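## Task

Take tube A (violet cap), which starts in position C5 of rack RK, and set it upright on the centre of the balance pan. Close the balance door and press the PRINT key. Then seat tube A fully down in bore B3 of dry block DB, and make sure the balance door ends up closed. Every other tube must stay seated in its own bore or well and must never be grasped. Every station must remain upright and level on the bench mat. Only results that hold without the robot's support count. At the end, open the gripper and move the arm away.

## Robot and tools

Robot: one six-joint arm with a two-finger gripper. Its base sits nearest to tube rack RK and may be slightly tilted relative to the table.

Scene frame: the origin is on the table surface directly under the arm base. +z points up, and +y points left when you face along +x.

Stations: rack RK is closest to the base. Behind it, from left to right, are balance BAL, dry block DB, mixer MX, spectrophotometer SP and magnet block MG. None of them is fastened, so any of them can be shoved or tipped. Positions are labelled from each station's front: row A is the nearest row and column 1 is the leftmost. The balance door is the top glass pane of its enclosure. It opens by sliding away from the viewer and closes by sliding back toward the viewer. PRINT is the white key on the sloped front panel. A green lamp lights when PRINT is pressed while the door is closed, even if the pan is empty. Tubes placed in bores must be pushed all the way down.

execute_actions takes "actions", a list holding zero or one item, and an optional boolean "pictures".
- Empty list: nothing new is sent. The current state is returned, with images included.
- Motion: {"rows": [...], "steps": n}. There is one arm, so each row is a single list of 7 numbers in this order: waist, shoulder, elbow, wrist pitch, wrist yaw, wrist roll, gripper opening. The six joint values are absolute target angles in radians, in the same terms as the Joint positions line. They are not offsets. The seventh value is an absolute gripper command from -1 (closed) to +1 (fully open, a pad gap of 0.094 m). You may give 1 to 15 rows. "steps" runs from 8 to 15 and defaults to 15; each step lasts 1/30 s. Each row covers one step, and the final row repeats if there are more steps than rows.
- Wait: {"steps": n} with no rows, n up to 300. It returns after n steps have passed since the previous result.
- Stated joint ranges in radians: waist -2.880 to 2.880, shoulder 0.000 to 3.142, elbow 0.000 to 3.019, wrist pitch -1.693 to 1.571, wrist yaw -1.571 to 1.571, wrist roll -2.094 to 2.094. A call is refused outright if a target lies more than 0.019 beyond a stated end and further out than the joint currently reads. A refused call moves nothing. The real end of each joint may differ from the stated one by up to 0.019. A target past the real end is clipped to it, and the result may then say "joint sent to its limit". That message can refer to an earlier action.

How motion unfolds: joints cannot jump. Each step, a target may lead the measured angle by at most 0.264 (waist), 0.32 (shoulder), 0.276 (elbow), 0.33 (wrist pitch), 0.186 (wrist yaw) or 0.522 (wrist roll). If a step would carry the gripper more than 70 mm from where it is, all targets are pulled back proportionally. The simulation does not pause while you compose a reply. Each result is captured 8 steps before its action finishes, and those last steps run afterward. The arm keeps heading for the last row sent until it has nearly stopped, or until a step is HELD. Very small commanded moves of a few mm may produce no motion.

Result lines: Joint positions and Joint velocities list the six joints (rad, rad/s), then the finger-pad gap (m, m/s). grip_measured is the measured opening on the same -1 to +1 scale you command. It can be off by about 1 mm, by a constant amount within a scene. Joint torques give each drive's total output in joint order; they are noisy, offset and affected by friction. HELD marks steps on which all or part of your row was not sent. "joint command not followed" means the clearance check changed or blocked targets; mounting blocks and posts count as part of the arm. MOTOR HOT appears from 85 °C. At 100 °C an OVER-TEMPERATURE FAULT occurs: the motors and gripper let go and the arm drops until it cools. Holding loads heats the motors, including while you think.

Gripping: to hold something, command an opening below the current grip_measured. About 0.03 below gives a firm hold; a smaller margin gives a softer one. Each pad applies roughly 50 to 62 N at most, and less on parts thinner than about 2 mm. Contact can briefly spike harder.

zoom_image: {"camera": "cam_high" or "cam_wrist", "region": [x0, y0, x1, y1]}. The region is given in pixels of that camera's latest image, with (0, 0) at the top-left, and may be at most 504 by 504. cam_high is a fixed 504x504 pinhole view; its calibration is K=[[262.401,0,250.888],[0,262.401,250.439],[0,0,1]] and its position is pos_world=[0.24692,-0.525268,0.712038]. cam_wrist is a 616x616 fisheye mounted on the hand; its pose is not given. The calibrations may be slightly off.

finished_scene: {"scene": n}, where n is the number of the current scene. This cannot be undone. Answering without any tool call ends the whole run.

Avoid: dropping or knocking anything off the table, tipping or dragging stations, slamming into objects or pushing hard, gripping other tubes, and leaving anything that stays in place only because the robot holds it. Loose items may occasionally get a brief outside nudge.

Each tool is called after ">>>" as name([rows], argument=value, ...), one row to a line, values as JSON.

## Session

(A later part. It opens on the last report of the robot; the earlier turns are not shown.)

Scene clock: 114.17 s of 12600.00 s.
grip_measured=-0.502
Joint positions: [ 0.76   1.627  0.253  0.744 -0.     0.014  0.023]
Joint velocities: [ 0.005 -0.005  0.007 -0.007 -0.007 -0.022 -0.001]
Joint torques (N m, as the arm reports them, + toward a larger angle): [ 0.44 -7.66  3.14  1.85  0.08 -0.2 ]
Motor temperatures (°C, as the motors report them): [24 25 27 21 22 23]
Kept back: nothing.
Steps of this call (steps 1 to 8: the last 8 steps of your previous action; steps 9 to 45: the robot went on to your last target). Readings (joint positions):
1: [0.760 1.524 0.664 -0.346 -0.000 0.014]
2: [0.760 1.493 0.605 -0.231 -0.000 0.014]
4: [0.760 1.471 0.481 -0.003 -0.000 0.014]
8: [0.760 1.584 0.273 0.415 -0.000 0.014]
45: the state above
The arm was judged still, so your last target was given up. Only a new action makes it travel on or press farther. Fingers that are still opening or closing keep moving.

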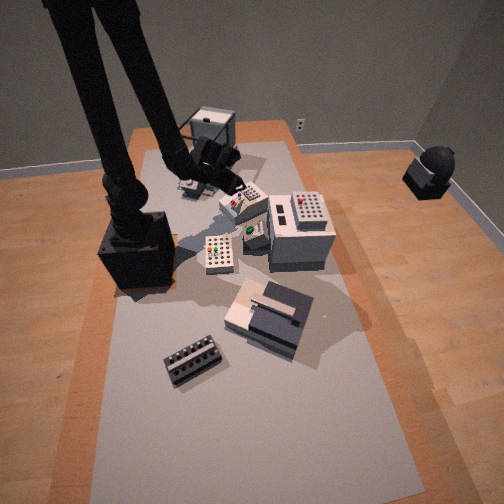

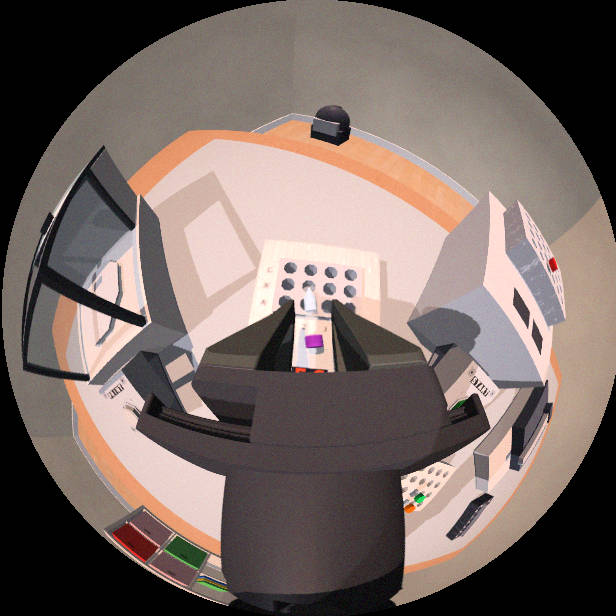

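>>> execute_actions([
  {"rows":[[0.765,1.65,0.26,0.82,0,0,-0.5],[0.765,1.68,0.26,0.88,0,0,-0.5],[0.765,1.71,0.26,0.94,0,0,-0.5],[0.765,1.74,0.26,1.0,0,0,-0.5],[0.765,1.77,0.26,1.06,0,0,-0.5],[0.765,1.8,0.26,1.11,0,0,-0.5],[0.765,1.83,0.26,1.16,0,0,-0.5],[0.765,1.86,0.26,1.2,0,0,-0.5],[0.765,1.89,0.26,1.24,0,0,-0.5],[0.765,1.92,0.26,1.28,0,0,-0.5]]},
])

>>> execute_actions([
  {"steps":35},
], pictures=true)

Scene clock: 114.80 s of 12600.00 s.
grip_measured=-0.502
Joint positions: [ 0.76   1.764  0.253  1.041 -0.     0.014  0.023]
Joint velocities: [-0.005  0.982  0.012  1.541 -0.007 -0.037  0.   ]
Joint torques (N m, as the arm reports them, + toward a larger angle): [ 0.44 -7.56  2.25  1.56  0.07 -0.2 ]
Motor temperatures (°C, as the motors report them): [24 25 27 21 22 23]
Steps of this call (steps 1 to 12: nothing new was sent; steps 13 to 19: the first 7 steps of this action). Readings (joint positions):
13: [0.760 1.629 0.253 0.753 -0.000 0.014]
14: [0.760 1.637 0.253 0.781 -0.000 0.014]
16: [0.760 1.674 0.253 0.876 -0.000 0.014]
19: the state above

Scene clock: 115.97 s of 12600.00 s.
grip_measured=-0.502
Joint positions: [ 0.76   1.933  0.253  1.257 -0.     0.014  0.023]
Joint velocities: [-0.005 -0.015 -0.007  0.012  0.007 -0.037 -0.001]
Joint torques (N m, as the arm reports them, + toward a larger angle): [ 0.41 -9.53  0.86  2.21  0.07 -0.2 ]
Motor temperatures (°C, as the motors report them): [24 25 27 21 22 23]
Kept back: nothing.
Steps of this call (steps 1 to 8: the last 8 steps of your previous action; steps 9 to 30: the robot went on to your last target; steps 31 to 35: nothing new was sent). Readings (joint positions):
1: [0.760 1.797 0.253 1.090 -0.000 0.014]
2: [0.760 1.831 0.253 1.135 -0.000 0.014]
4: [0.760 1.892 0.253 1.211 -0.000 0.014]
8: [0.760 1.933 0.253 1.245 -0.000 0.014]
35: the state above
The arm was judged still, so your last target was given up. Only a new action makes it travel on or press farther. Fingers that are still opening or closing keep moving.

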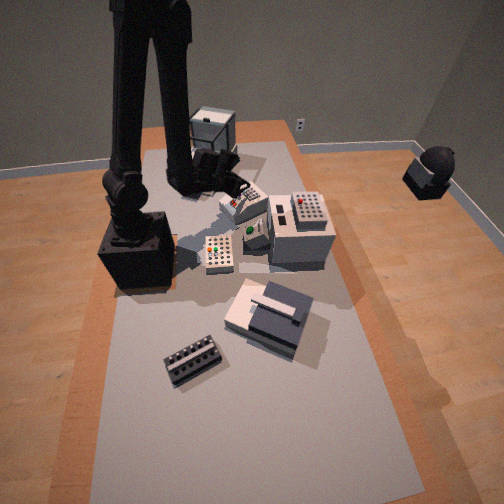

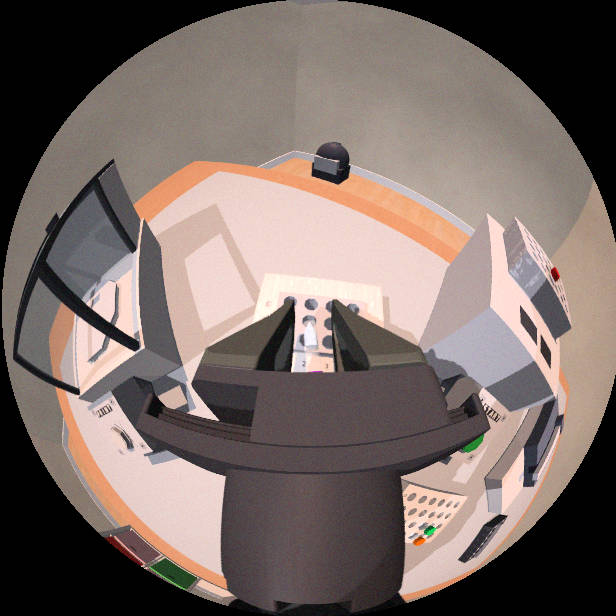

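>>> execute_actions([
  {"rows":[[0.765,1.95,0.24,1.31,0,0,-0.5],[0.765,1.98,0.22,1.35,0,0,-0.5],[0.765,2.01,0.2,1.39,0,0,-0.5],[0.765,2.04,0.2,1.43,0,0,-0.5],[0.765,2.07,0.2,1.46,0,0,-0.5],[0.765,2.1,0.2,1.49,0,0,-0.5],[0.765,2.13,0.2,1.53,0,0,-0.5],[0.765,2.16,0.2,1.57,0,0,-0.5]]},
])

>>> execute_actions([
  {"steps":35},
], pictures=true)

Scene clock: 116.50 s of 12600.00 s.
grip_measured=-0.502
Joint positions: [ 0.76   2.061  0.207  1.443 -0.     0.014  0.023]
Joint velocities: [-0.005  1.04  -0.12   0.945 -0.081  0.022  0.001]
Joint torques (N m, as the arm reports them, + toward a larger angle): [ 0.38 -8.01 -0.83  2.    0.07 -0.21]
Motor temperatures (°C, as the motors report them): [24 25 27 21 22 23]
Steps of this call (steps 1 to 9: nothing new was sent; steps 10 to 16: the first 7 steps of this action). Readings (joint positions):
10: [0.760 1.934 0.252 1.262 -0.000 0.014]
11: [0.760 1.940 0.248 1.280 -0.000 0.014]
13: [0.760 1.971 0.231 1.345 -0.000 0.014]
16: the state above

Scene clock: 117.67 s of 12600.00 s.
grip_measured=-0.502
Joint positions: [ 0.76   2.176  0.203  1.547 -0.     0.014  0.023]
Joint velocities: [-0.015  0.005  0.007  0.002 -0.081  0.081 -0.001]
Joint torques (N m, as the arm reports them, + toward a larger angle): [ 0.46 -9.79 -2.13  2.22  0.07 -0.2 ]
Motor temperatures (°C, as the motors report them): [24 25 27 21 22 23]
Kept back: nothing.
Steps of this call (steps 1 to 8: the last 8 steps of your previous action; steps 9 to 30: the robot went on to your last target; steps 31 to 35: nothing new was sent). Readings (joint positions):
1: [0.760 2.097 0.204 1.476 -0.000 0.014]
2: [0.760 2.130 0.203 1.504 -0.000 0.014]
4: [0.760 2.169 0.203 1.528 -0.000 0.014]
8: [0.760 2.176 0.203 1.543 -0.000 0.014]
35: the state above
The arm was judged still, so your last target was given up. Only a new action makes it travel on or press farther. Fingers that are still opening or closing keep moving.

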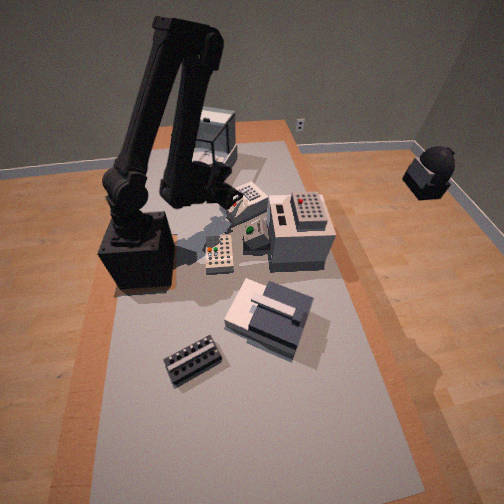

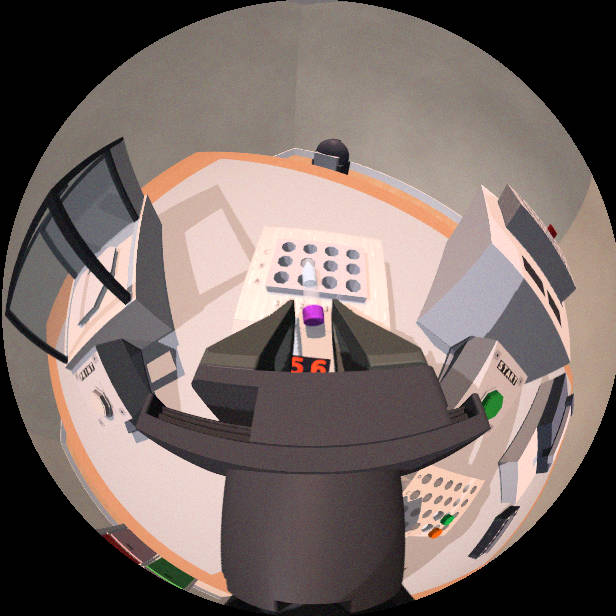

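>>> execute_actions([
  {"rows":[[0.765,2.18,0.23,1.53,0,0,-0.5],[0.765,2.2,0.245,1.52,0,0,-0.5]]},
])

>>> execute_actions([
  {"steps":30},
], pictures=true)

>>> zoom_image(camera="cam_wrist", region=[220,200,400,380])

Scene clock: 120.57 s of 12600.00 s.
grip_measured=-0.502
Joint positions: [ 0.76   2.191  0.244  1.53  -0.     0.014  0.023]
Joint velocities: [-0.005  0.015 -0.007 -0.012  0.007  0.037  0.001]
Joint torques (N m, as the arm reports them, + toward a larger angle): [ 0.36 -8.2  -1.57  1.11  0.08 -0.2 ]
Motor temperatures (°C, as the motors report them): [24 25 27 21 22 23]
Steps of this call (steps 1 to 80: nothing new was sent; steps 81 to 87: the first 7 steps of this action). Readings (joint positions):
81: [0.760 2.176 0.206 1.545 -0.000 0.014]
82: [0.760 2.177 0.213 1.540 -0.000 0.014]
84: [0.760 2.186 0.233 1.532 -0.000 0.014]
87: the state above

Scene clock: 121.57 s of 12600.00 s.
grip_measured=-0.502
Joint positions: [ 0.76   2.191  0.244  1.53  -0.     0.014  0.023]
Joint velocities: [-0.005 -0.005 -0.017  0.007  0.051 -0.022 -0.   ]
Joint torques (N m, as the arm reports them, + toward a larger angle): [ 0.35 -8.17 -1.52  1.1   0.07 -0.2 ]
Motor temperatures (°C, as the motors report them): [24 25 26 21 22 23]
Kept back: nothing.
Steps of this call (steps 1 to 8: the last 8 steps of your previous action; steps 9 to 15: the robot went on to your last target; steps 16 to 30: nothing new was sent). Readings (joint positions):
1: [0.760 2.191 0.244 1.530 -0.000 0.014]
2: [0.760 2.191 0.244 1.530 -0.000 0.014]
4: [0.760 2.191 0.244 1.530 -0.000 0.014]
8: [0.760 2.191 0.244 1.530 -0.000 0.014]
30: the state above
The arm was judged still, so your last target was given up. Only a new action makes it travel on or press farther. Fingers that are still opening or closing keep moving.

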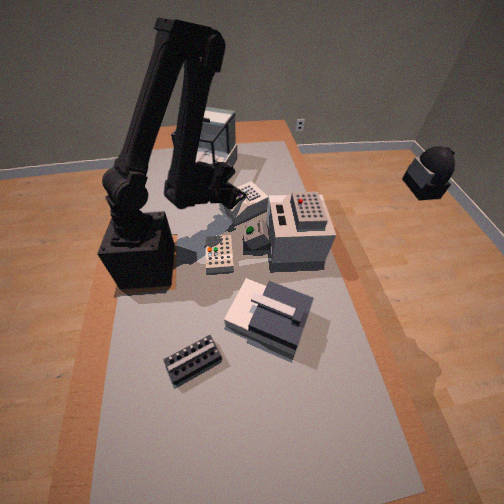

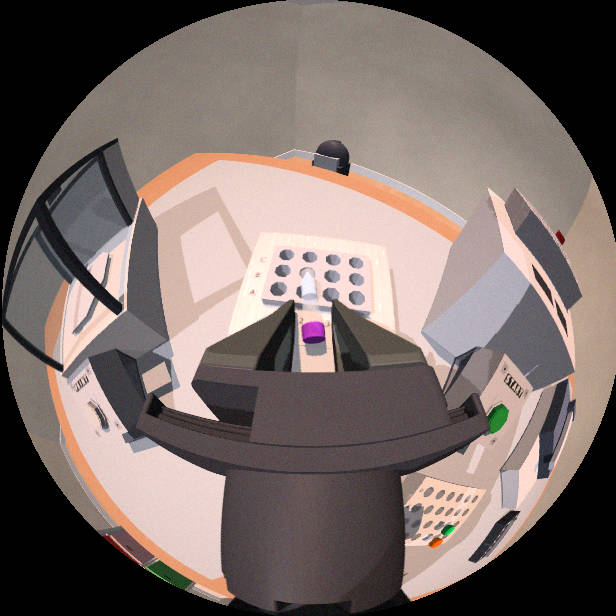

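Region (220, 200, 400, 380) of cam_wrist's 616x616 image, scaled by 2.800, with more detail than that image has.

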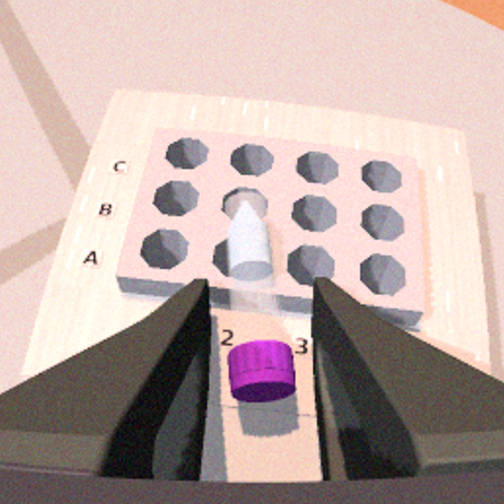

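Lower via q2.

>>> execute_actions([
  {"rows":[[0.765,2.21,0.245,1.54,0,0,-0.5],[0.765,2.235,0.245,1.55,0,0,-0.5]]},
])

>>> execute_actions([
  {"steps":30},
], pictures=true)

>>> zoom_image(camera="cam_wrist", region=[220,200,400,380])

Scene clock: 122.07 s of 12600.00 s.
grip_measured=-0.502
Joint positions: [ 0.76   2.211  0.244  1.559 -0.     0.014  0.023]
Joint velocities: [ 0.005  0.005  0.012  0.017 -0.022 -0.037 -0.   ]
Joint torques (N m, as the arm reports them, + toward a larger angle): [ 0.44 -6.89 -1.72  1.11  0.07 -0.2 ]
Motor temperatures (°C, as the motors report them): [24 25 26 21 22 23]
Steps of this call (steps 1 to 8: nothing new was sent; steps 9 to 15: the first 7 steps of this action). Readings (joint positions):
9: [0.760 2.191 0.244 1.531 -0.000 0.014]
10: [0.760 2.194 0.244 1.534 -0.000 0.014]
12: [0.760 2.205 0.244 1.550 -0.000 0.014]
15: the state above

Scene clock: 123.07 s of 12600.00 s.
grip_measured=-0.502
Joint positions: [ 0.76   2.211  0.244  1.559 -0.     0.014  0.023]
Joint velocities: [-0.005 -0.005  0.002 -0.037 -0.066  0.022  0.   ]
Joint torques (N m, as the arm reports them, + toward a larger angle): [ 0.39 -6.97 -1.72  1.13  0.07 -0.21]
Motor temperatures (°C, as the motors report them): [24 25 26 21 22 23]
Kept back: nothing.
Steps of this call (steps 1 to 8: the last 8 steps of your previous action; steps 9 to 15: the robot went on to your last target; steps 16 to 30: nothing new was sent). Readings (joint positions):
1: [0.760 2.211 0.244 1.559 -0.000 0.014]
2: [0.760 2.211 0.244 1.559 -0.000 0.014]
4: [0.760 2.211 0.244 1.559 -0.000 0.014]
8: [0.760 2.211 0.244 1.559 -0.000 0.014]
30: the state above
The arm was judged still, so your last target was given up. Only a new action makes it travel on or press farther. Fingers that are still opening or closing keep moving.

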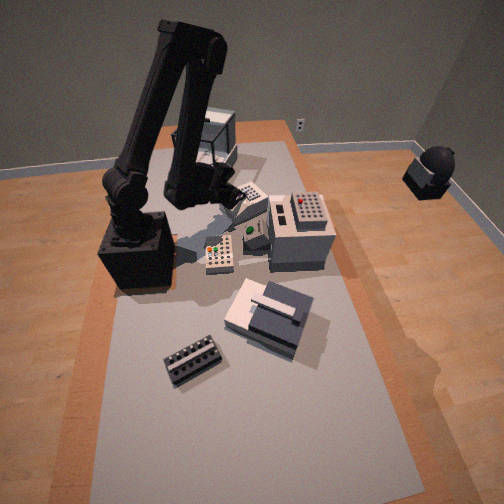

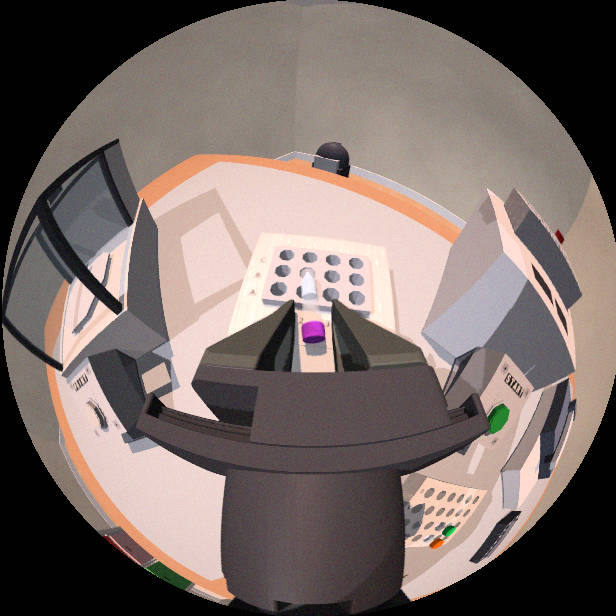

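Region (220, 200, 400, 380) of cam_wrist's 616x616 image, scaled by 2.800, with more detail than that image has.

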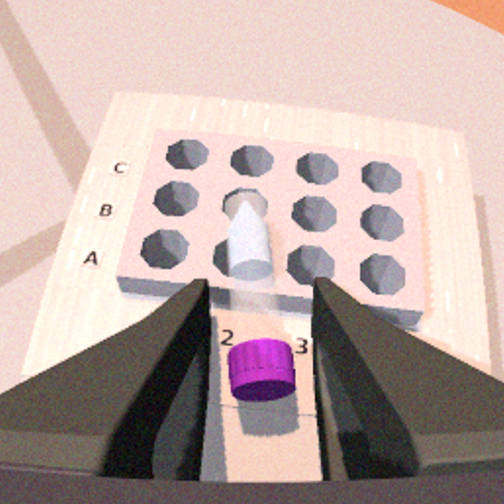

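Fingers resting on the block; close and lift.

>>> execute_actions([
  {"rows":[[0.765,2.21,0.245,1.55,0,0,-0.6],[0.765,2.21,0.245,1.55,0,0,-0.68],[0.765,2.21,0.245,1.55,0,0,-0.73],[0.765,2.21,0.245,1.55,0,0,-0.775]],"steps":10},
])

>>> execute_actions([
  {"rows":[[0.765,2.18,0.245,1.55,0,0,-0.775],[0.765,2.15,0.245,1.53,0,0,-0.775],[0.765,2.11,0.245,1.5,0,0,-0.775],[0.765,2.07,0.245,1.47,0,0,-0.775],[0.765,2.02,0.245,1.43,0,0,-0.775],[0.765,1.97,0.245,1.38,0,0,-0.775],[0.765,1.92,0.245,1.33,0,0,-0.775],[0.765,1.87,0.25,1.27,0,0,-0.775],[0.765,1.82,0.26,1.2,0,0,-0.775],[0.765,1.77,0.27,1.12,0,0,-0.775],[0.765,1.72,0.28,1.04,0,0,-0.775],[0.765,1.67,0.29,0.95,0,0,-0.775],[0.765,1.62,0.3,0.85,0,0,-0.775]]},
])

>>> execute_actions([
  {"steps":30},
], pictures=true)

Scene clock: 123.63 s of 12600.00 s.
grip_measured=-0.640
Joint positions: [ 0.76   2.211  0.244  1.559 -0.005  0.014  0.017]
Joint velocities: [-0.005 -0.005  0.012 -0.002  0.066 -0.037 -0.075]
Joint torques (N m, as the arm reports them, + toward a larger angle): [ 0.08 -9.11 -1.67  1.14  0.3  -0.2 ]
Motor temperatures (°C, as the motors report them): [24 25 26 21 22 23]
Steps of this call (steps 1 to 15: nothing new was sent; steps 16 to 17: the first 2 steps of this action). Readings (joint positions):
16: [0.760 2.211 0.244 1.559 -0.003 0.014]
17: the state above

Scene clock: 124.13 s of 12600.00 s.
grip_measured=-0.767
Joint positions: [ 0.76   2.046  0.244  1.413 -0.003  0.014  0.011]
Joint velocities: [-0.015 -1.538  0.007 -1.238 -0.037 -0.007 -0.001]
Joint torques (N m, as the arm reports them, + toward a larger angle): [  0.37 -11.07  -0.62   1.8    0.18  -0.2 ]
Motor temperatures (°C, as the motors report them): [24 25 26 21 22 23]
Steps of this call (steps 1 to 8: the last 8 steps of your previous action; steps 9 to 15: the first 7 steps of this action). Readings (joint positions):
9: [0.760 2.209 0.244 1.559 -0.005 0.014]
10: [0.760 2.204 0.244 1.553 -0.004 0.014]
12: [0.760 2.169 0.244 1.516 -0.003 0.014]
15: the state above

Scene clock: 125.13 s of 12600.00 s.
grip_measured=-0.767
Joint positions: [ 0.76   1.617  0.29   0.856 -0.003  0.014  0.011]
Joint velocities: [-0.005 -0.015  0.002 -0.022 -0.037 -0.007  0.   ]
Joint torques (N m, as the arm reports them, + toward a larger angle): [ 0.45 -7.31  3.8   1.21  0.18 -0.2 ]
Motor temperatures (°C, as the motors report them): [24 25 26 21 22 23]
Kept back: nothing.
Steps of this call (steps 1 to 8: the last 8 steps of your previous action; steps 9 to 30: the robot went on to your last target). Readings (joint positions):
1: [0.760 1.991 0.244 1.368 -0.003 0.014]
2: [0.760 1.933 0.246 1.316 -0.003 0.014]
4: [0.760 1.817 0.256 1.189 -0.003 0.014]
8: [0.760 1.630 0.287 0.919 -0.003 0.014]
30: the state above
The arm was judged still, so your last target was given up. Only a new action makes it travel on or press farther. Fingers that are still opening or closing keep moving.

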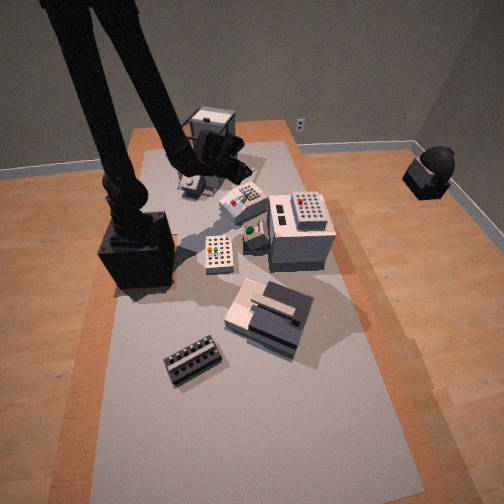

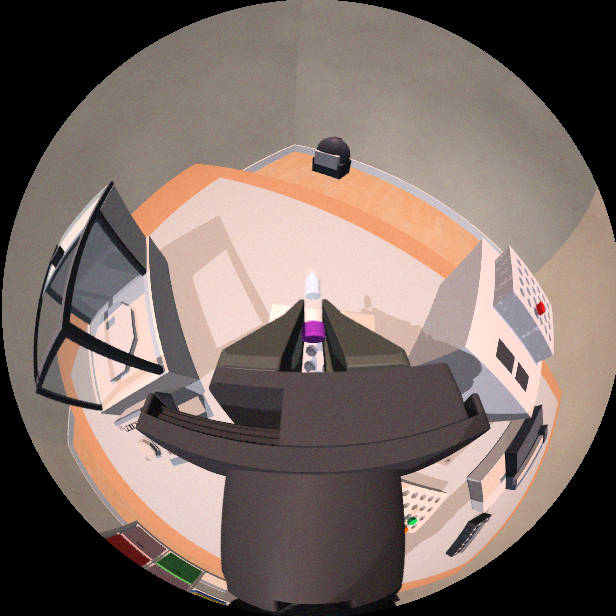

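>>> execute_actions([
  {"rows":[[0.74,1.58,0.35,0.7,0,0,-0.785],[0.7,1.54,0.42,0.55,0,0,-0.785],[0.65,1.5,0.5,0.4,0,0,-0.785],[0.6,1.47,0.58,0.25,0,0,-0.785],[0.54,1.45,0.66,0.1,0,0,-0.785],[0.48,1.45,0.73,-0.05,0,0,-0.785],[0.42,1.45,0.8,-0.2,0,0,-0.785],[0.36,1.45,0.85,-0.35,0,0,-0.785],[0.3,1.45,0.88,-0.5,0,0,-0.785],[0.24,1.45,0.88,-0.65,0,0,-0.785],[0.18,1.47,0.88,-0.8,0,0,-0.785],[0.13,1.5,0.88,-0.95,0,0,-0.785],[0.09,1.53,0.88,-1.1,0,0,-0.785],[0.075,1.56,0.87,-1.2,0,0,-0.785],[0.072,1.6,0.86,-1.24,0,0,-0.785]]},
])

>>> execute_actions([
  {"steps":45},
], pictures=true)

Scene clock: 126.03 s of 12600.00 s.
grip_measured=-0.774
Joint positions: [ 0.654  1.538  0.467  0.413 -0.004  0.014  0.011]
Joint velocities: [-0.874 -0.288  0.984 -1.355 -0.081 -0.066  0.   ]
Joint torques (N m, as the arm reports them, + toward a larger angle): [-2.53 -9.85  6.86  1.5   0.14 -0.11]
Motor temperatures (°C, as the motors report them): [24 25 26 21 22 23]
Steps of this call (steps 1 to 20: nothing new was sent; steps 21 to 27: the first 7 steps of this action). Readings (joint positions):
21: [0.760 1.614 0.295 0.828 -0.003 0.014]
22: [0.756 1.602 0.311 0.751 -0.003 0.014]
24: [0.728 1.573 0.369 0.571 -0.004 0.014]
27: the state above

Scene clock: 127.53 s of 12600.00 s.
grip_measured=-0.776
Joint positions: [ 0.058  1.609  0.829 -1.23   0.002  0.015  0.011]
Joint velocities: [-0.005  0.005  0.002  0.007  0.051  0.007 -0.001]
Joint torques (N m, as the arm reports them, + toward a larger angle): [  0.78 -10.     7.33  -1.1    0.    -0.21]
Motor temperatures (°C, as the motors report them): [24 25 26 21 22 23]
Kept back: nothing.
Steps of this call (steps 1 to 8: the last 8 steps of your previous action; steps 9 to 45: the robot went on to your last target). Readings (joint positions):
1: [0.623 1.529 0.501 0.368 -0.004 0.014]
2: [0.590 1.522 0.535 0.322 -0.004 0.014]
4: [0.523 1.511 0.602 0.232 -0.004 0.014]
8: [0.372 1.517 0.736 0.025 -0.004 0.014]
45: the state above
The arm was judged still, so your last target was given up. Only a new action makes it travel on or press farther. Fingers that are still opening or closing keep moving.

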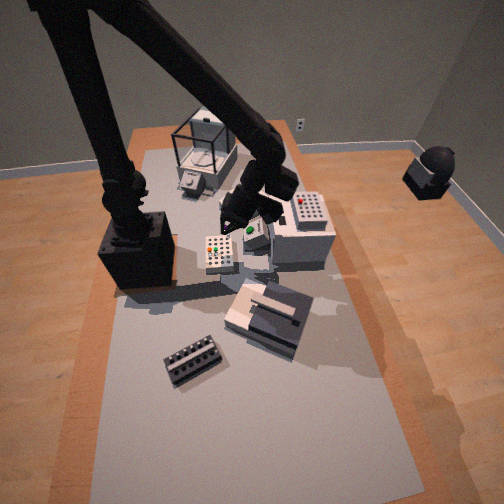

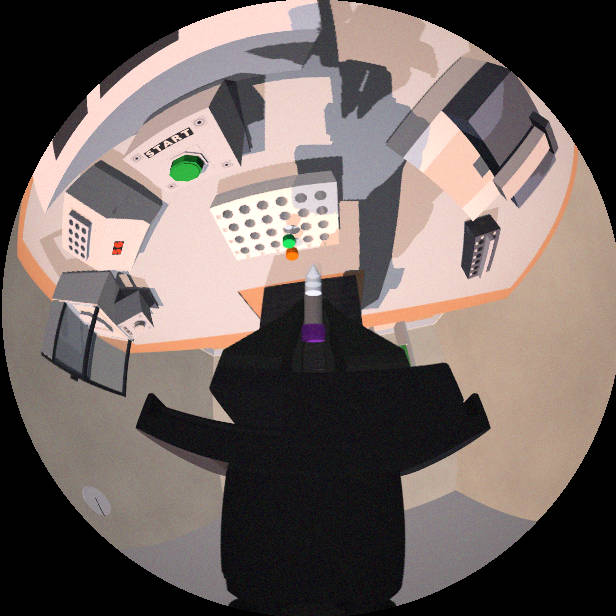

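>>> execute_actions([
  {"rows":[[0.03,1.62,0.82,-1.2,0,0,-0.785],[0.01,1.635,0.805,-1.17,0,0,-0.785],[-0.005,1.65,0.79,-1.14,0,0,-0.785],[-0.005,1.665,0.78,-1.11,0,0,-0.785],[-0.005,1.68,0.77,-1.08,0,0,-0.785]]},
])

>>> execute_actions([
  {"steps":30},
], pictures=true)

Scene clock: 128.37 s of 12600.00 s.
grip_measured=-0.776
Joint positions: [ 0.01   1.66   0.777 -1.106  0.001  0.015  0.011]
Joint velocities: [-0.181  0.425 -0.222  0.31   0.022 -0.037  0.001]
Joint torques (N m, as the arm reports them, + toward a larger angle): [-0.26 -9.6   4.99 -0.62  0.05 -0.2 ]
Motor temperatures (°C, as the motors report them): [24 25 26 21 22 23]
Steps of this call (steps 1 to 18: nothing new was sent; steps 19 to 25: the first 7 steps of this action). Readings (joint positions):
19: [0.057 1.609 0.828 -1.227 0.002 0.015]
20: [0.054 1.610 0.823 -1.214 0.001 0.015]
22: [0.038 1.620 0.806 -1.169 0.001 0.015]
25: the state above

Scene clock: 129.37 s of 12600.00 s.
grip_measured=-0.776
Joint positions: [ 0.002  1.691  0.76  -1.089  0.001  0.015  0.011]
Joint velocities: [ 0.005 -0.005 -0.002 -0.032 -0.037  0.037  0.001]
Joint torques (N m, as the arm reports them, + toward a larger angle): [ -0.66 -10.35   5.06  -0.48   0.05  -0.21]
Motor temperatures (°C, as the motors report them): [24 25 26 21 22 23]
Kept back: nothing.
Steps of this call (steps 1 to 8: the last 8 steps of your previous action; steps 9 to 30: the robot went on to your last target). Readings (joint positions):
1: [0.005 1.673 0.771 -1.098 0.001 0.015]
2: [0.003 1.683 0.766 -1.094 0.001 0.015]
4: [0.002 1.691 0.760 -1.092 0.001 0.015]
8: [0.002 1.691 0.760 -1.089 0.001 0.015]
30: the state above
The arm was judged still, so your last target was given up. Only a new action makes it travel on or press farther. Fingers that are still opening or closing keep moving.

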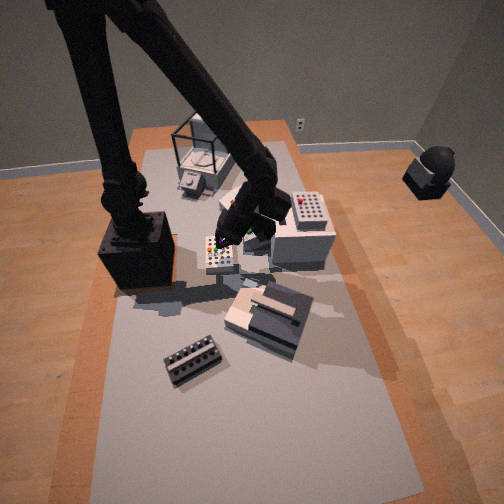

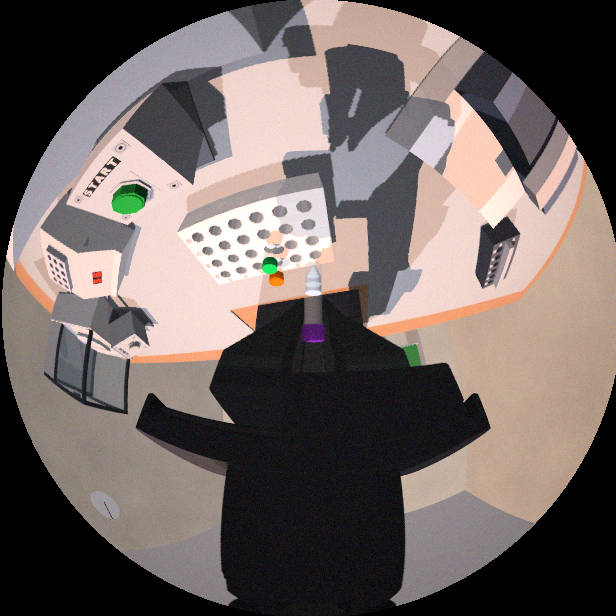

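>>> execute_actions([
  {"rows":[[-0.005,1.71,0.75,-1.05,0,0,-0.785],[-0.005,1.725,0.74,-1.02,0,0,-0.785],[-0.005,1.74,0.73,-0.99,0,0,-0.785],[-0.005,1.75,0.72,-0.97,0,0,-0.785]]},
])

>>> execute_actions([
  {"steps":30},
], pictures=true)

>>> zoom_image(camera="cam_high", region=[185,205,265,285])

Scene clock: 129.97 s of 12600.00 s.
grip_measured=-0.776
Joint positions: [ 0.002  1.742  0.723 -0.985  0.001  0.015  0.011]
Joint velocities: [-0.015  0.269 -0.139  0.105 -0.022  0.051 -0.001]
Joint torques (N m, as the arm reports them, + toward a larger angle): [-0.68 -9.84  4.02 -0.56  0.05 -0.2 ]
Motor temperatures (°C, as the motors report them): [24 25 26 21 22 23]
Steps of this call (steps 1 to 11: nothing new was sent; steps 12 to 18: the first 7 steps of this action). Readings (joint positions):
12: [0.002 1.692 0.758 -1.083 0.001 0.015]
13: [0.002 1.694 0.754 -1.068 0.001 0.015]
15: [0.002 1.709 0.742 -1.022 0.001 0.015]
18: the state above

Scene clock: 130.97 s of 12600.00 s.
grip_measured=-0.776
Joint positions: [ 0.002  1.757  0.713 -0.979  0.001  0.015  0.011]
Joint velocities: [ 0.005 -0.005  0.002 -0.022  0.007 -0.007  0.   ]
Joint torques (N m, as the arm reports them, + toward a larger angle): [-0.67 -9.63  4.   -0.47  0.06 -0.2 ]
Motor temperatures (°C, as the motors report them): [24 25 26 21 22 23]
Kept back: nothing.
Steps of this call (steps 1 to 8: the last 8 steps of your previous action; steps 9 to 30: the robot went on to your last target). Readings (joint positions):
1: [0.002 1.750 0.719 -0.982 0.001 0.015]
2: [0.002 1.755 0.716 -0.981 0.001 0.015]
4: [0.002 1.757 0.713 -0.981 0.001 0.015]
8: [0.002 1.757 0.713 -0.979 0.001 0.015]
30: the state above
The arm was judged still, so your last target was given up. Only a new action makes it travel on or press farther. Fingers that are still opening or closing keep moving.

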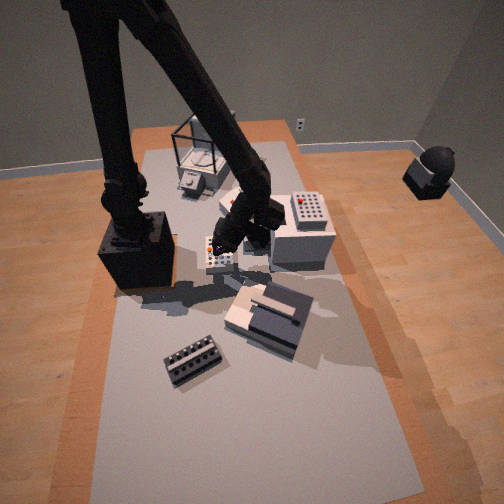

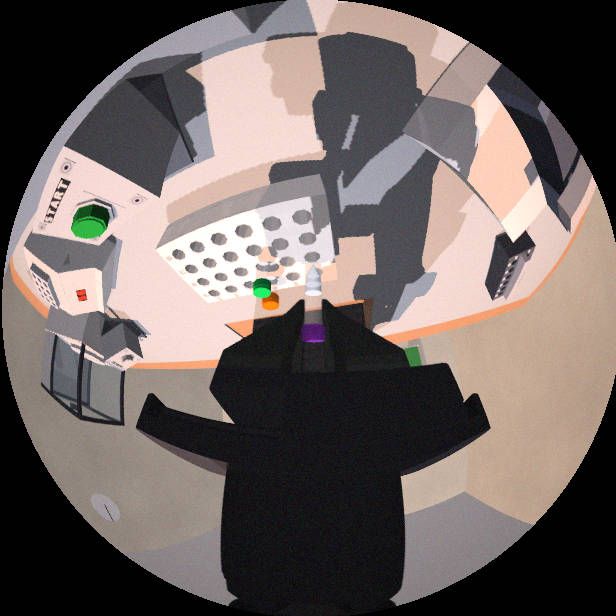

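Region (185, 205, 265, 285) of cam_high's 504x504 image, scaled by 6.300, with more detail than that image has.

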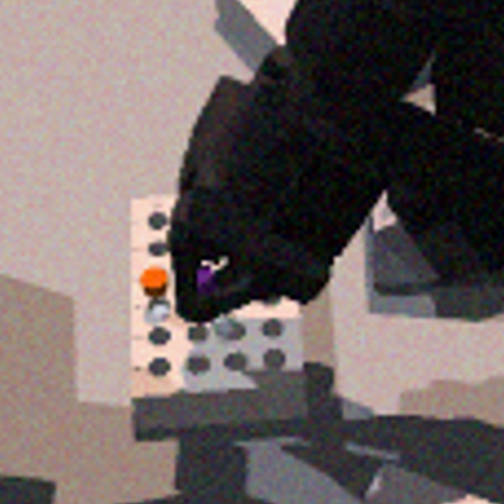

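>>> execute_actions([
  {"rows":[[-0.005,1.765,0.71,-0.95,0,0,-0.785],[-0.005,1.78,0.705,-0.93,0,0,-0.785],[-0.005,1.79,0.70,-0.90,0,0,-0.785]]},
])

>>> execute_actions([
  {"steps":30},
], pictures=true)

>>> zoom_image(camera="cam_wrist", region=[220,170,400,350])

Scene clock: 131.50 s of 12600.00 s.
grip_measured=-0.776
Joint positions: [ 0.002  1.784  0.702 -0.912  0.001  0.015  0.011]
Joint velocities: [-0.015  0.122 -0.032  0.085  0.007  0.051  0.001]
Joint torques (N m, as the arm reports them, + toward a larger angle): [-0.69 -9.48  3.31 -0.44  0.06 -0.2 ]
Motor temperatures (°C, as the motors report them): [24 25 26 21 22 23]
Steps of this call (steps 1 to 9: nothing new was sent; steps 10 to 16: the first 7 steps of this action). Readings (joint positions):
10: [0.002 1.757 0.712 -0.976 0.001 0.015]
11: [0.002 1.758 0.710 -0.966 0.001 0.015]
13: [0.002 1.767 0.705 -0.933 0.001 0.015]
16: the state above

Scene clock: 132.50 s of 12600.00 s.
grip_measured=-0.776
Joint positions: [ 0.002  1.789  0.698 -0.91   0.001  0.015  0.011]
Joint velocities: [ 0.005 -0.015  0.002 -0.007 -0.022 -0.037  0.001]
Joint torques (N m, as the arm reports them, + toward a larger angle): [-0.69 -9.17  3.3  -0.41  0.05 -0.2 ]
Motor temperatures (°C, as the motors report them): [24 25 26 21 22 23]
Kept back: nothing.
Steps of this call (steps 1 to 8: the last 8 steps of your previous action; steps 9 to 15: the robot went on to your last target; steps 16 to 30: nothing new was sent). Readings (joint positions):
1: [0.002 1.788 0.701 -0.910 0.001 0.015]
2: [0.002 1.789 0.700 -0.910 0.001 0.015]
4: [0.002 1.789 0.698 -0.910 0.001 0.015]
8: [0.002 1.789 0.698 -0.910 0.001 0.015]
30: the state above
The arm was judged still, so your last target was given up. Only a new action makes it travel on or press farther. Fingers that are still opening or closing keep moving.

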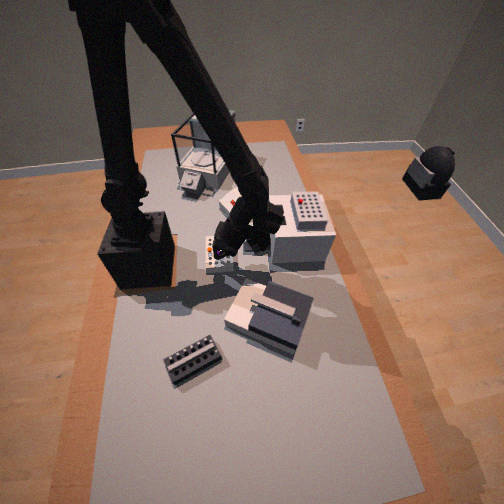

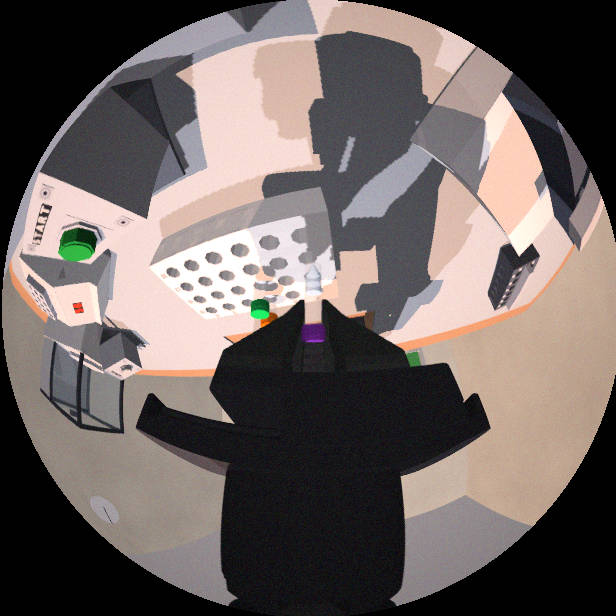

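Region (220, 170, 400, 350) of cam_wrist's 616x616 image, scaled by 2.800, with more detail than that image has.

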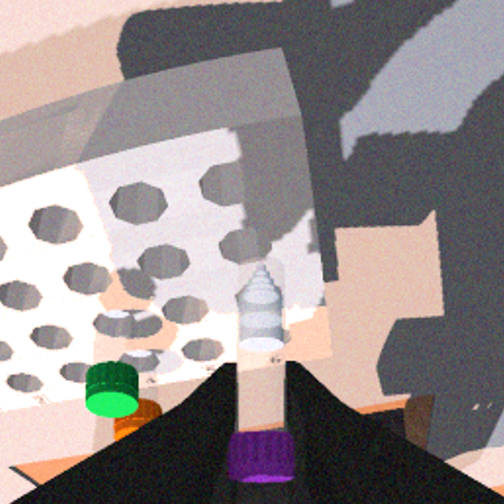

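>>> execute_actions([
  {"rows":[[0.03,1.76,0.69,-0.89,0,0,-0.785],[0.03,1.74,0.67,-0.86,0,0,-0.785],[0.03,1.72,0.65,-0.82,0,0,-0.785],[0.03,1.70,0.63,-0.78,0,0,-0.785],[0.03,1.685,0.61,-0.74,0,0,-0.785],[0.03,1.675,0.595,-0.70,0,0,-0.785]]},
])

>>> execute_actions([
  {"steps":30},
], pictures=true)

>>> zoom_image(camera="cam_wrist", region=[220,170,400,350])

Scene clock: 133.27 s of 12600.00 s.
grip_measured=-0.776
Joint positions: [ 0.015  1.707  0.608 -0.752  0.001  0.015  0.011]
Joint velocities: [ 0.015 -0.484 -0.437  0.652  0.051 -0.051 -0.001]
Joint torques (N m, as the arm reports them, + toward a larger angle): [ 0.65 -8.56  4.3  -0.43  0.05 -0.2 ]
Motor temperatures (°C, as the motors report them): [24 25 26 21 22 23]
Steps of this call (steps 1 to 16: nothing new was sent; steps 17 to 23: the first 7 steps of this action). Readings (joint positions):
17: [0.003 1.789 0.697 -0.907 0.001 0.015]
18: [0.005 1.785 0.692 -0.897 0.001 0.015]
20: [0.011 1.762 0.666 -0.848 0.001 0.015]
23: the state above

Scene clock: 134.27 s of 12600.00 s.
grip_measured=-0.776
Joint positions: [ 0.015  1.68   0.59  -0.71   0.001  0.015  0.011]
Joint velocities: [ 0.005 -0.005  0.012 -0.002  0.037 -0.037  0.   ]
Joint torques (N m, as the arm reports them, + toward a larger angle): [ 0.89 -8.59  3.93 -0.04  0.05 -0.21]
Motor temperatures (°C, as the motors report them): [24 25 26 21 22 23]
Kept back: nothing.
Steps of this call (steps 1 to 8: the last 8 steps of your previous action; steps 9 to 30: the robot went on to your last target). Readings (joint positions):
1: [0.015 1.693 0.597 -0.736 0.001 0.015]
2: [0.015 1.684 0.591 -0.727 0.001 0.015]
4: [0.015 1.680 0.590 -0.717 0.001 0.015]
8: [0.015 1.680 0.590 -0.710 0.001 0.015]
30: the state above
The arm was judged still, so your last target was given up. Only a new action makes it travel on or press farther. Fingers that are still opening or closing keep moving.

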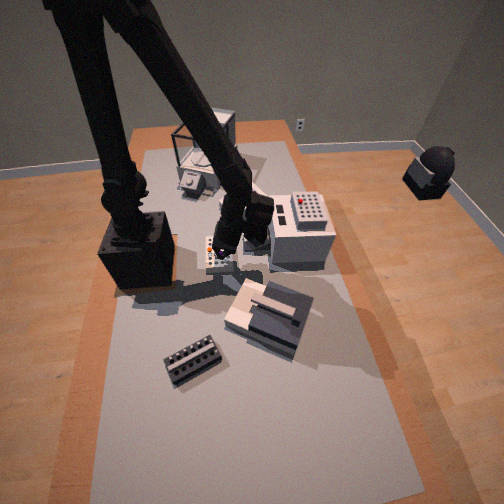

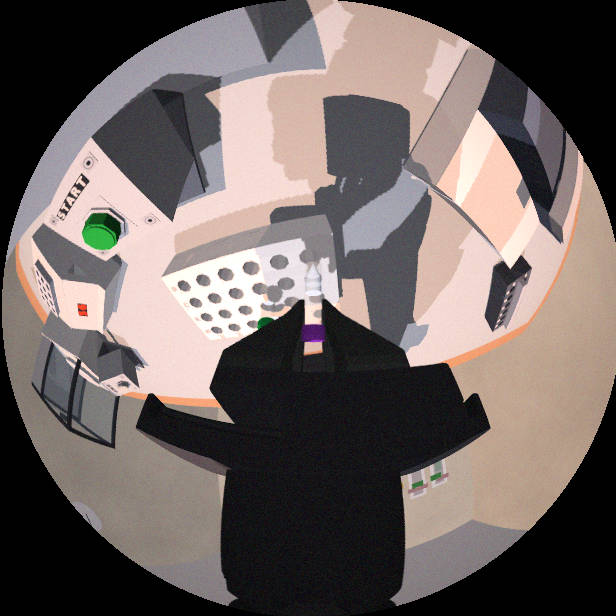

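Region (220, 170, 400, 350) of cam_wrist's 616x616 image, scaled by 2.800, with more detail than that image has.

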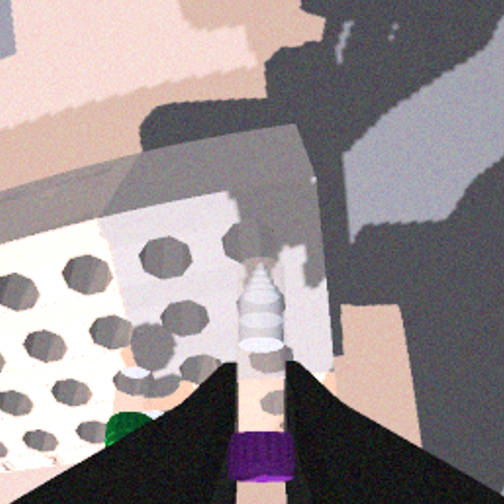

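>>> execute_actions([
  {"rows":[[0.03,1.69,0.64,-0.76,0,0,-0.785],[0.03,1.71,0.67,-0.81,0,0,-0.785],[0.03,1.73,0.70,-0.86,0,0,-0.785],[0.03,1.75,0.73,-0.91,0,0,-0.785],[0.03,1.77,0.76,-0.96,0,0,-0.785],[0.03,1.79,0.79,-1.01,0,0,-0.785],[0.03,1.81,0.82,-1.06,0,0,-0.785],[0.03,1.83,0.85,-1.11,0,0,-0.785],[0.03,1.85,0.88,-1.17,0,0,-0.785]]},
])

>>> execute_actions([
  {"steps":30},
], pictures=true)

>>> zoom_image(camera="cam_wrist", region=[220,170,400,350])

Scene clock: 135.13 s of 12600.00 s.
grip_measured=-0.776
Joint positions: [ 0.015  1.765  0.733 -0.958  0.001  0.015  0.011]
Joint velocities: [-0.015  0.65   1.004 -1.399 -0.051 -0.022 -0.001]
Joint torques (N m, as the arm reports them, + toward a larger angle): [ 0.86 -8.96  5.57 -0.77  0.05 -0.2 ]
Motor temperatures (°C, as the motors report them): [24 25 26 21 22 23]
Steps of this call (steps 1 to 19: nothing new was sent; steps 20 to 26: the first 7 steps of this action). Readings (joint positions):
20: [0.015 1.680 0.592 -0.717 0.001 0.015]
21: [0.015 1.684 0.601 -0.741 0.001 0.015]
23: [0.015 1.705 0.639 -0.819 0.001 0.015]
26: the state above

Scene clock: 136.13 s of 12600.00 s.
grip_measured=-0.776
Joint positions: [ 0.016  1.844  0.852 -1.156  0.001  0.013  0.011]
Joint velocities: [ 0.005 -0.015  0.007  0.022 -0.022  0.022 -0.   ]
Joint torques (N m, as the arm reports them, + toward a larger angle): [  0.74 -10.03   5.71  -1.49   0.05  -0.19]
Motor temperatures (°C, as the motors report them): [24 25 26 21 22 23]
Kept back: nothing.
Steps of this call (steps 1 to 8: the last 8 steps of your previous action; steps 9 to 30: the robot went on to your last target). Readings (joint positions):
1: [0.015 1.788 0.767 -1.005 0.001 0.015]
2: [0.015 1.811 0.802 -1.053 0.001 0.015]
4: [0.015 1.841 0.847 -1.129 0.001 0.013]
8: [0.016 1.844 0.850 -1.156 0.001 0.013]
30: the state above
The arm was judged still, so your last target was given up. Only a new action makes it travel on or press farther. Fingers that are still opening or closing keep moving.

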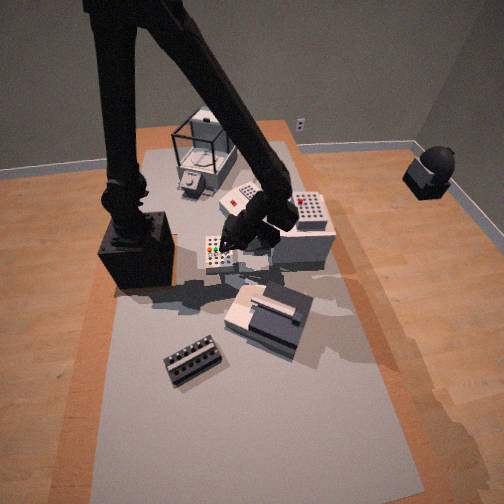

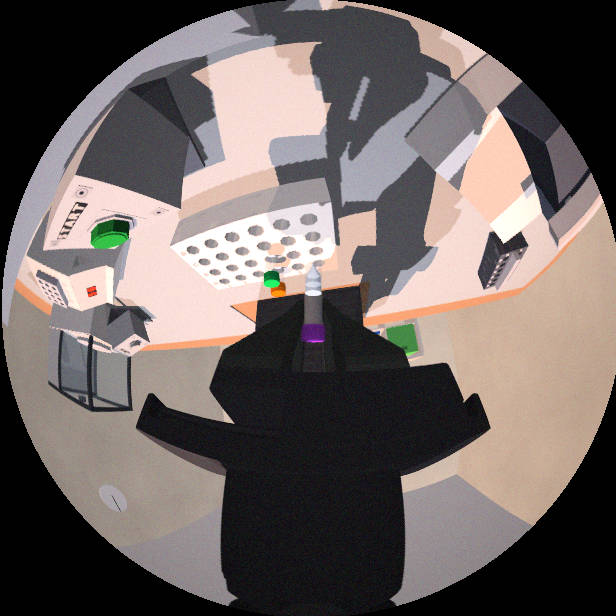

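Region (220, 170, 400, 350) of cam_wrist's 616x616 image, scaled by 2.800, with more detail than that image has.

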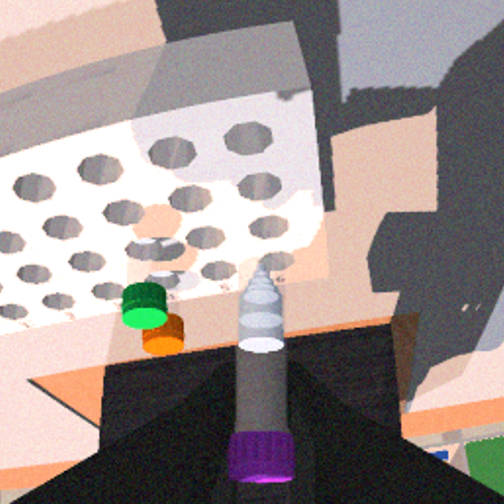

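>>> execute_actions([
  {"rows":[[0.03,1.8,0.88,-1.2,0,0,-0.785],[0.02,1.76,0.88,-1.24,0,0,-0.785],[0,1.72,0.87,-1.28,0,0,-0.785],[-0.04,1.69,0.86,-1.3,0,0,-0.785],[-0.09,1.67,0.85,-1.33,0,0,-0.785],[-0.15,1.67,0.85,-1.35,0,0,-0.785],[-0.21,1.67,0.85,-1.35,0,0,-0.785],[-0.27,1.67,0.85,-1.35,0,0,-0.785],[-0.33,1.67,0.85,-1.35,0,0,-0.785],[-0.39,1.67,0.85,-1.35,0,0,-0.785],[-0.45,1.67,0.85,-1.35,0,0,-0.785]]},
])

>>> execute_actions([
  {"steps":35},
], pictures=true)

Scene clock: 136.77 s of 12600.00 s.
grip_measured=-0.776
Joint positions: [-0.052  1.708  0.849 -1.306 -0.004  0.013  0.011]
Joint velocities: [-1.226 -0.874  0.007 -0.559 -0.022  0.007 -0.   ]
Joint torques (N m, as the arm reports them, + toward a larger angle): [-6.02 -8.26  4.55 -1.13  0.32 -0.14]
Motor temperatures (°C, as the motors report them): [24 25 26 21 22 23]
Steps of this call (steps 1 to 12: nothing new was sent; steps 13 to 19: the first 7 steps of this action). Readings (joint positions):
13: [0.016 1.843 0.852 -1.160 0.001 0.013]
14: [0.016 1.837 0.852 -1.174 0.001 0.013]
16: [0.014 1.802 0.851 -1.227 0.000 0.013]
19: the state above

Scene clock: 137.93 s of 12600.00 s.
grip_measured=-0.776
Joint positions: [-0.46   1.667  0.847 -1.335  0.001  0.012  0.011]
Joint velocities: [-0.015 -0.005 -0.002 -0.007  0.007  0.022  0.   ]
Joint torques (N m, as the arm reports them, + toward a larger angle): [ 0.69 -8.86  5.13 -1.46  0.   -0.18]
Motor temperatures (°C, as the motors report them): [24 25 26 21 22 23]
Kept back: nothing.
Steps of this call (steps 1 to 8: the last 8 steps of your previous action; steps 9 to 30: the robot went on to your last target; steps 31 to 35: nothing new was sent). Readings (joint positions):
1: [-0.101 1.683 0.849 -1.320 -0.005 0.012]
2: [-0.162 1.664 0.849 -1.326 -0.005 0.012]
4: [-0.306 1.652 0.849 -1.330 -0.004 0.012]
8: [-0.493 1.664 0.849 -1.332 0.006 0.012]
35: the state above
The arm was judged still, so your last target was given up. Only a new action makes it travel on or press farther. Fingers that are still opening or closing keep moving.

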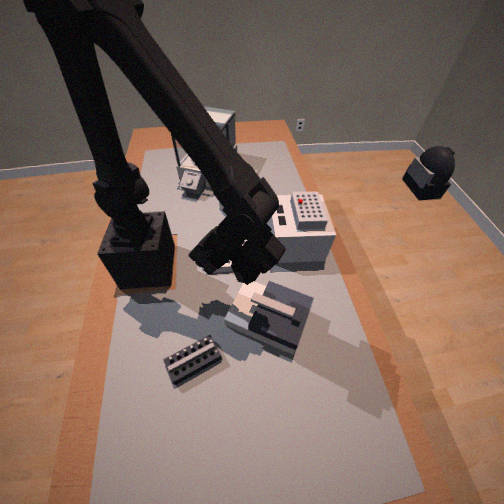

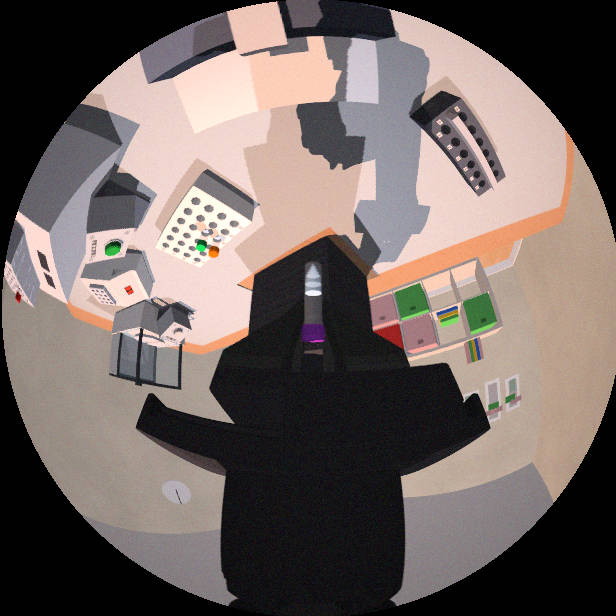

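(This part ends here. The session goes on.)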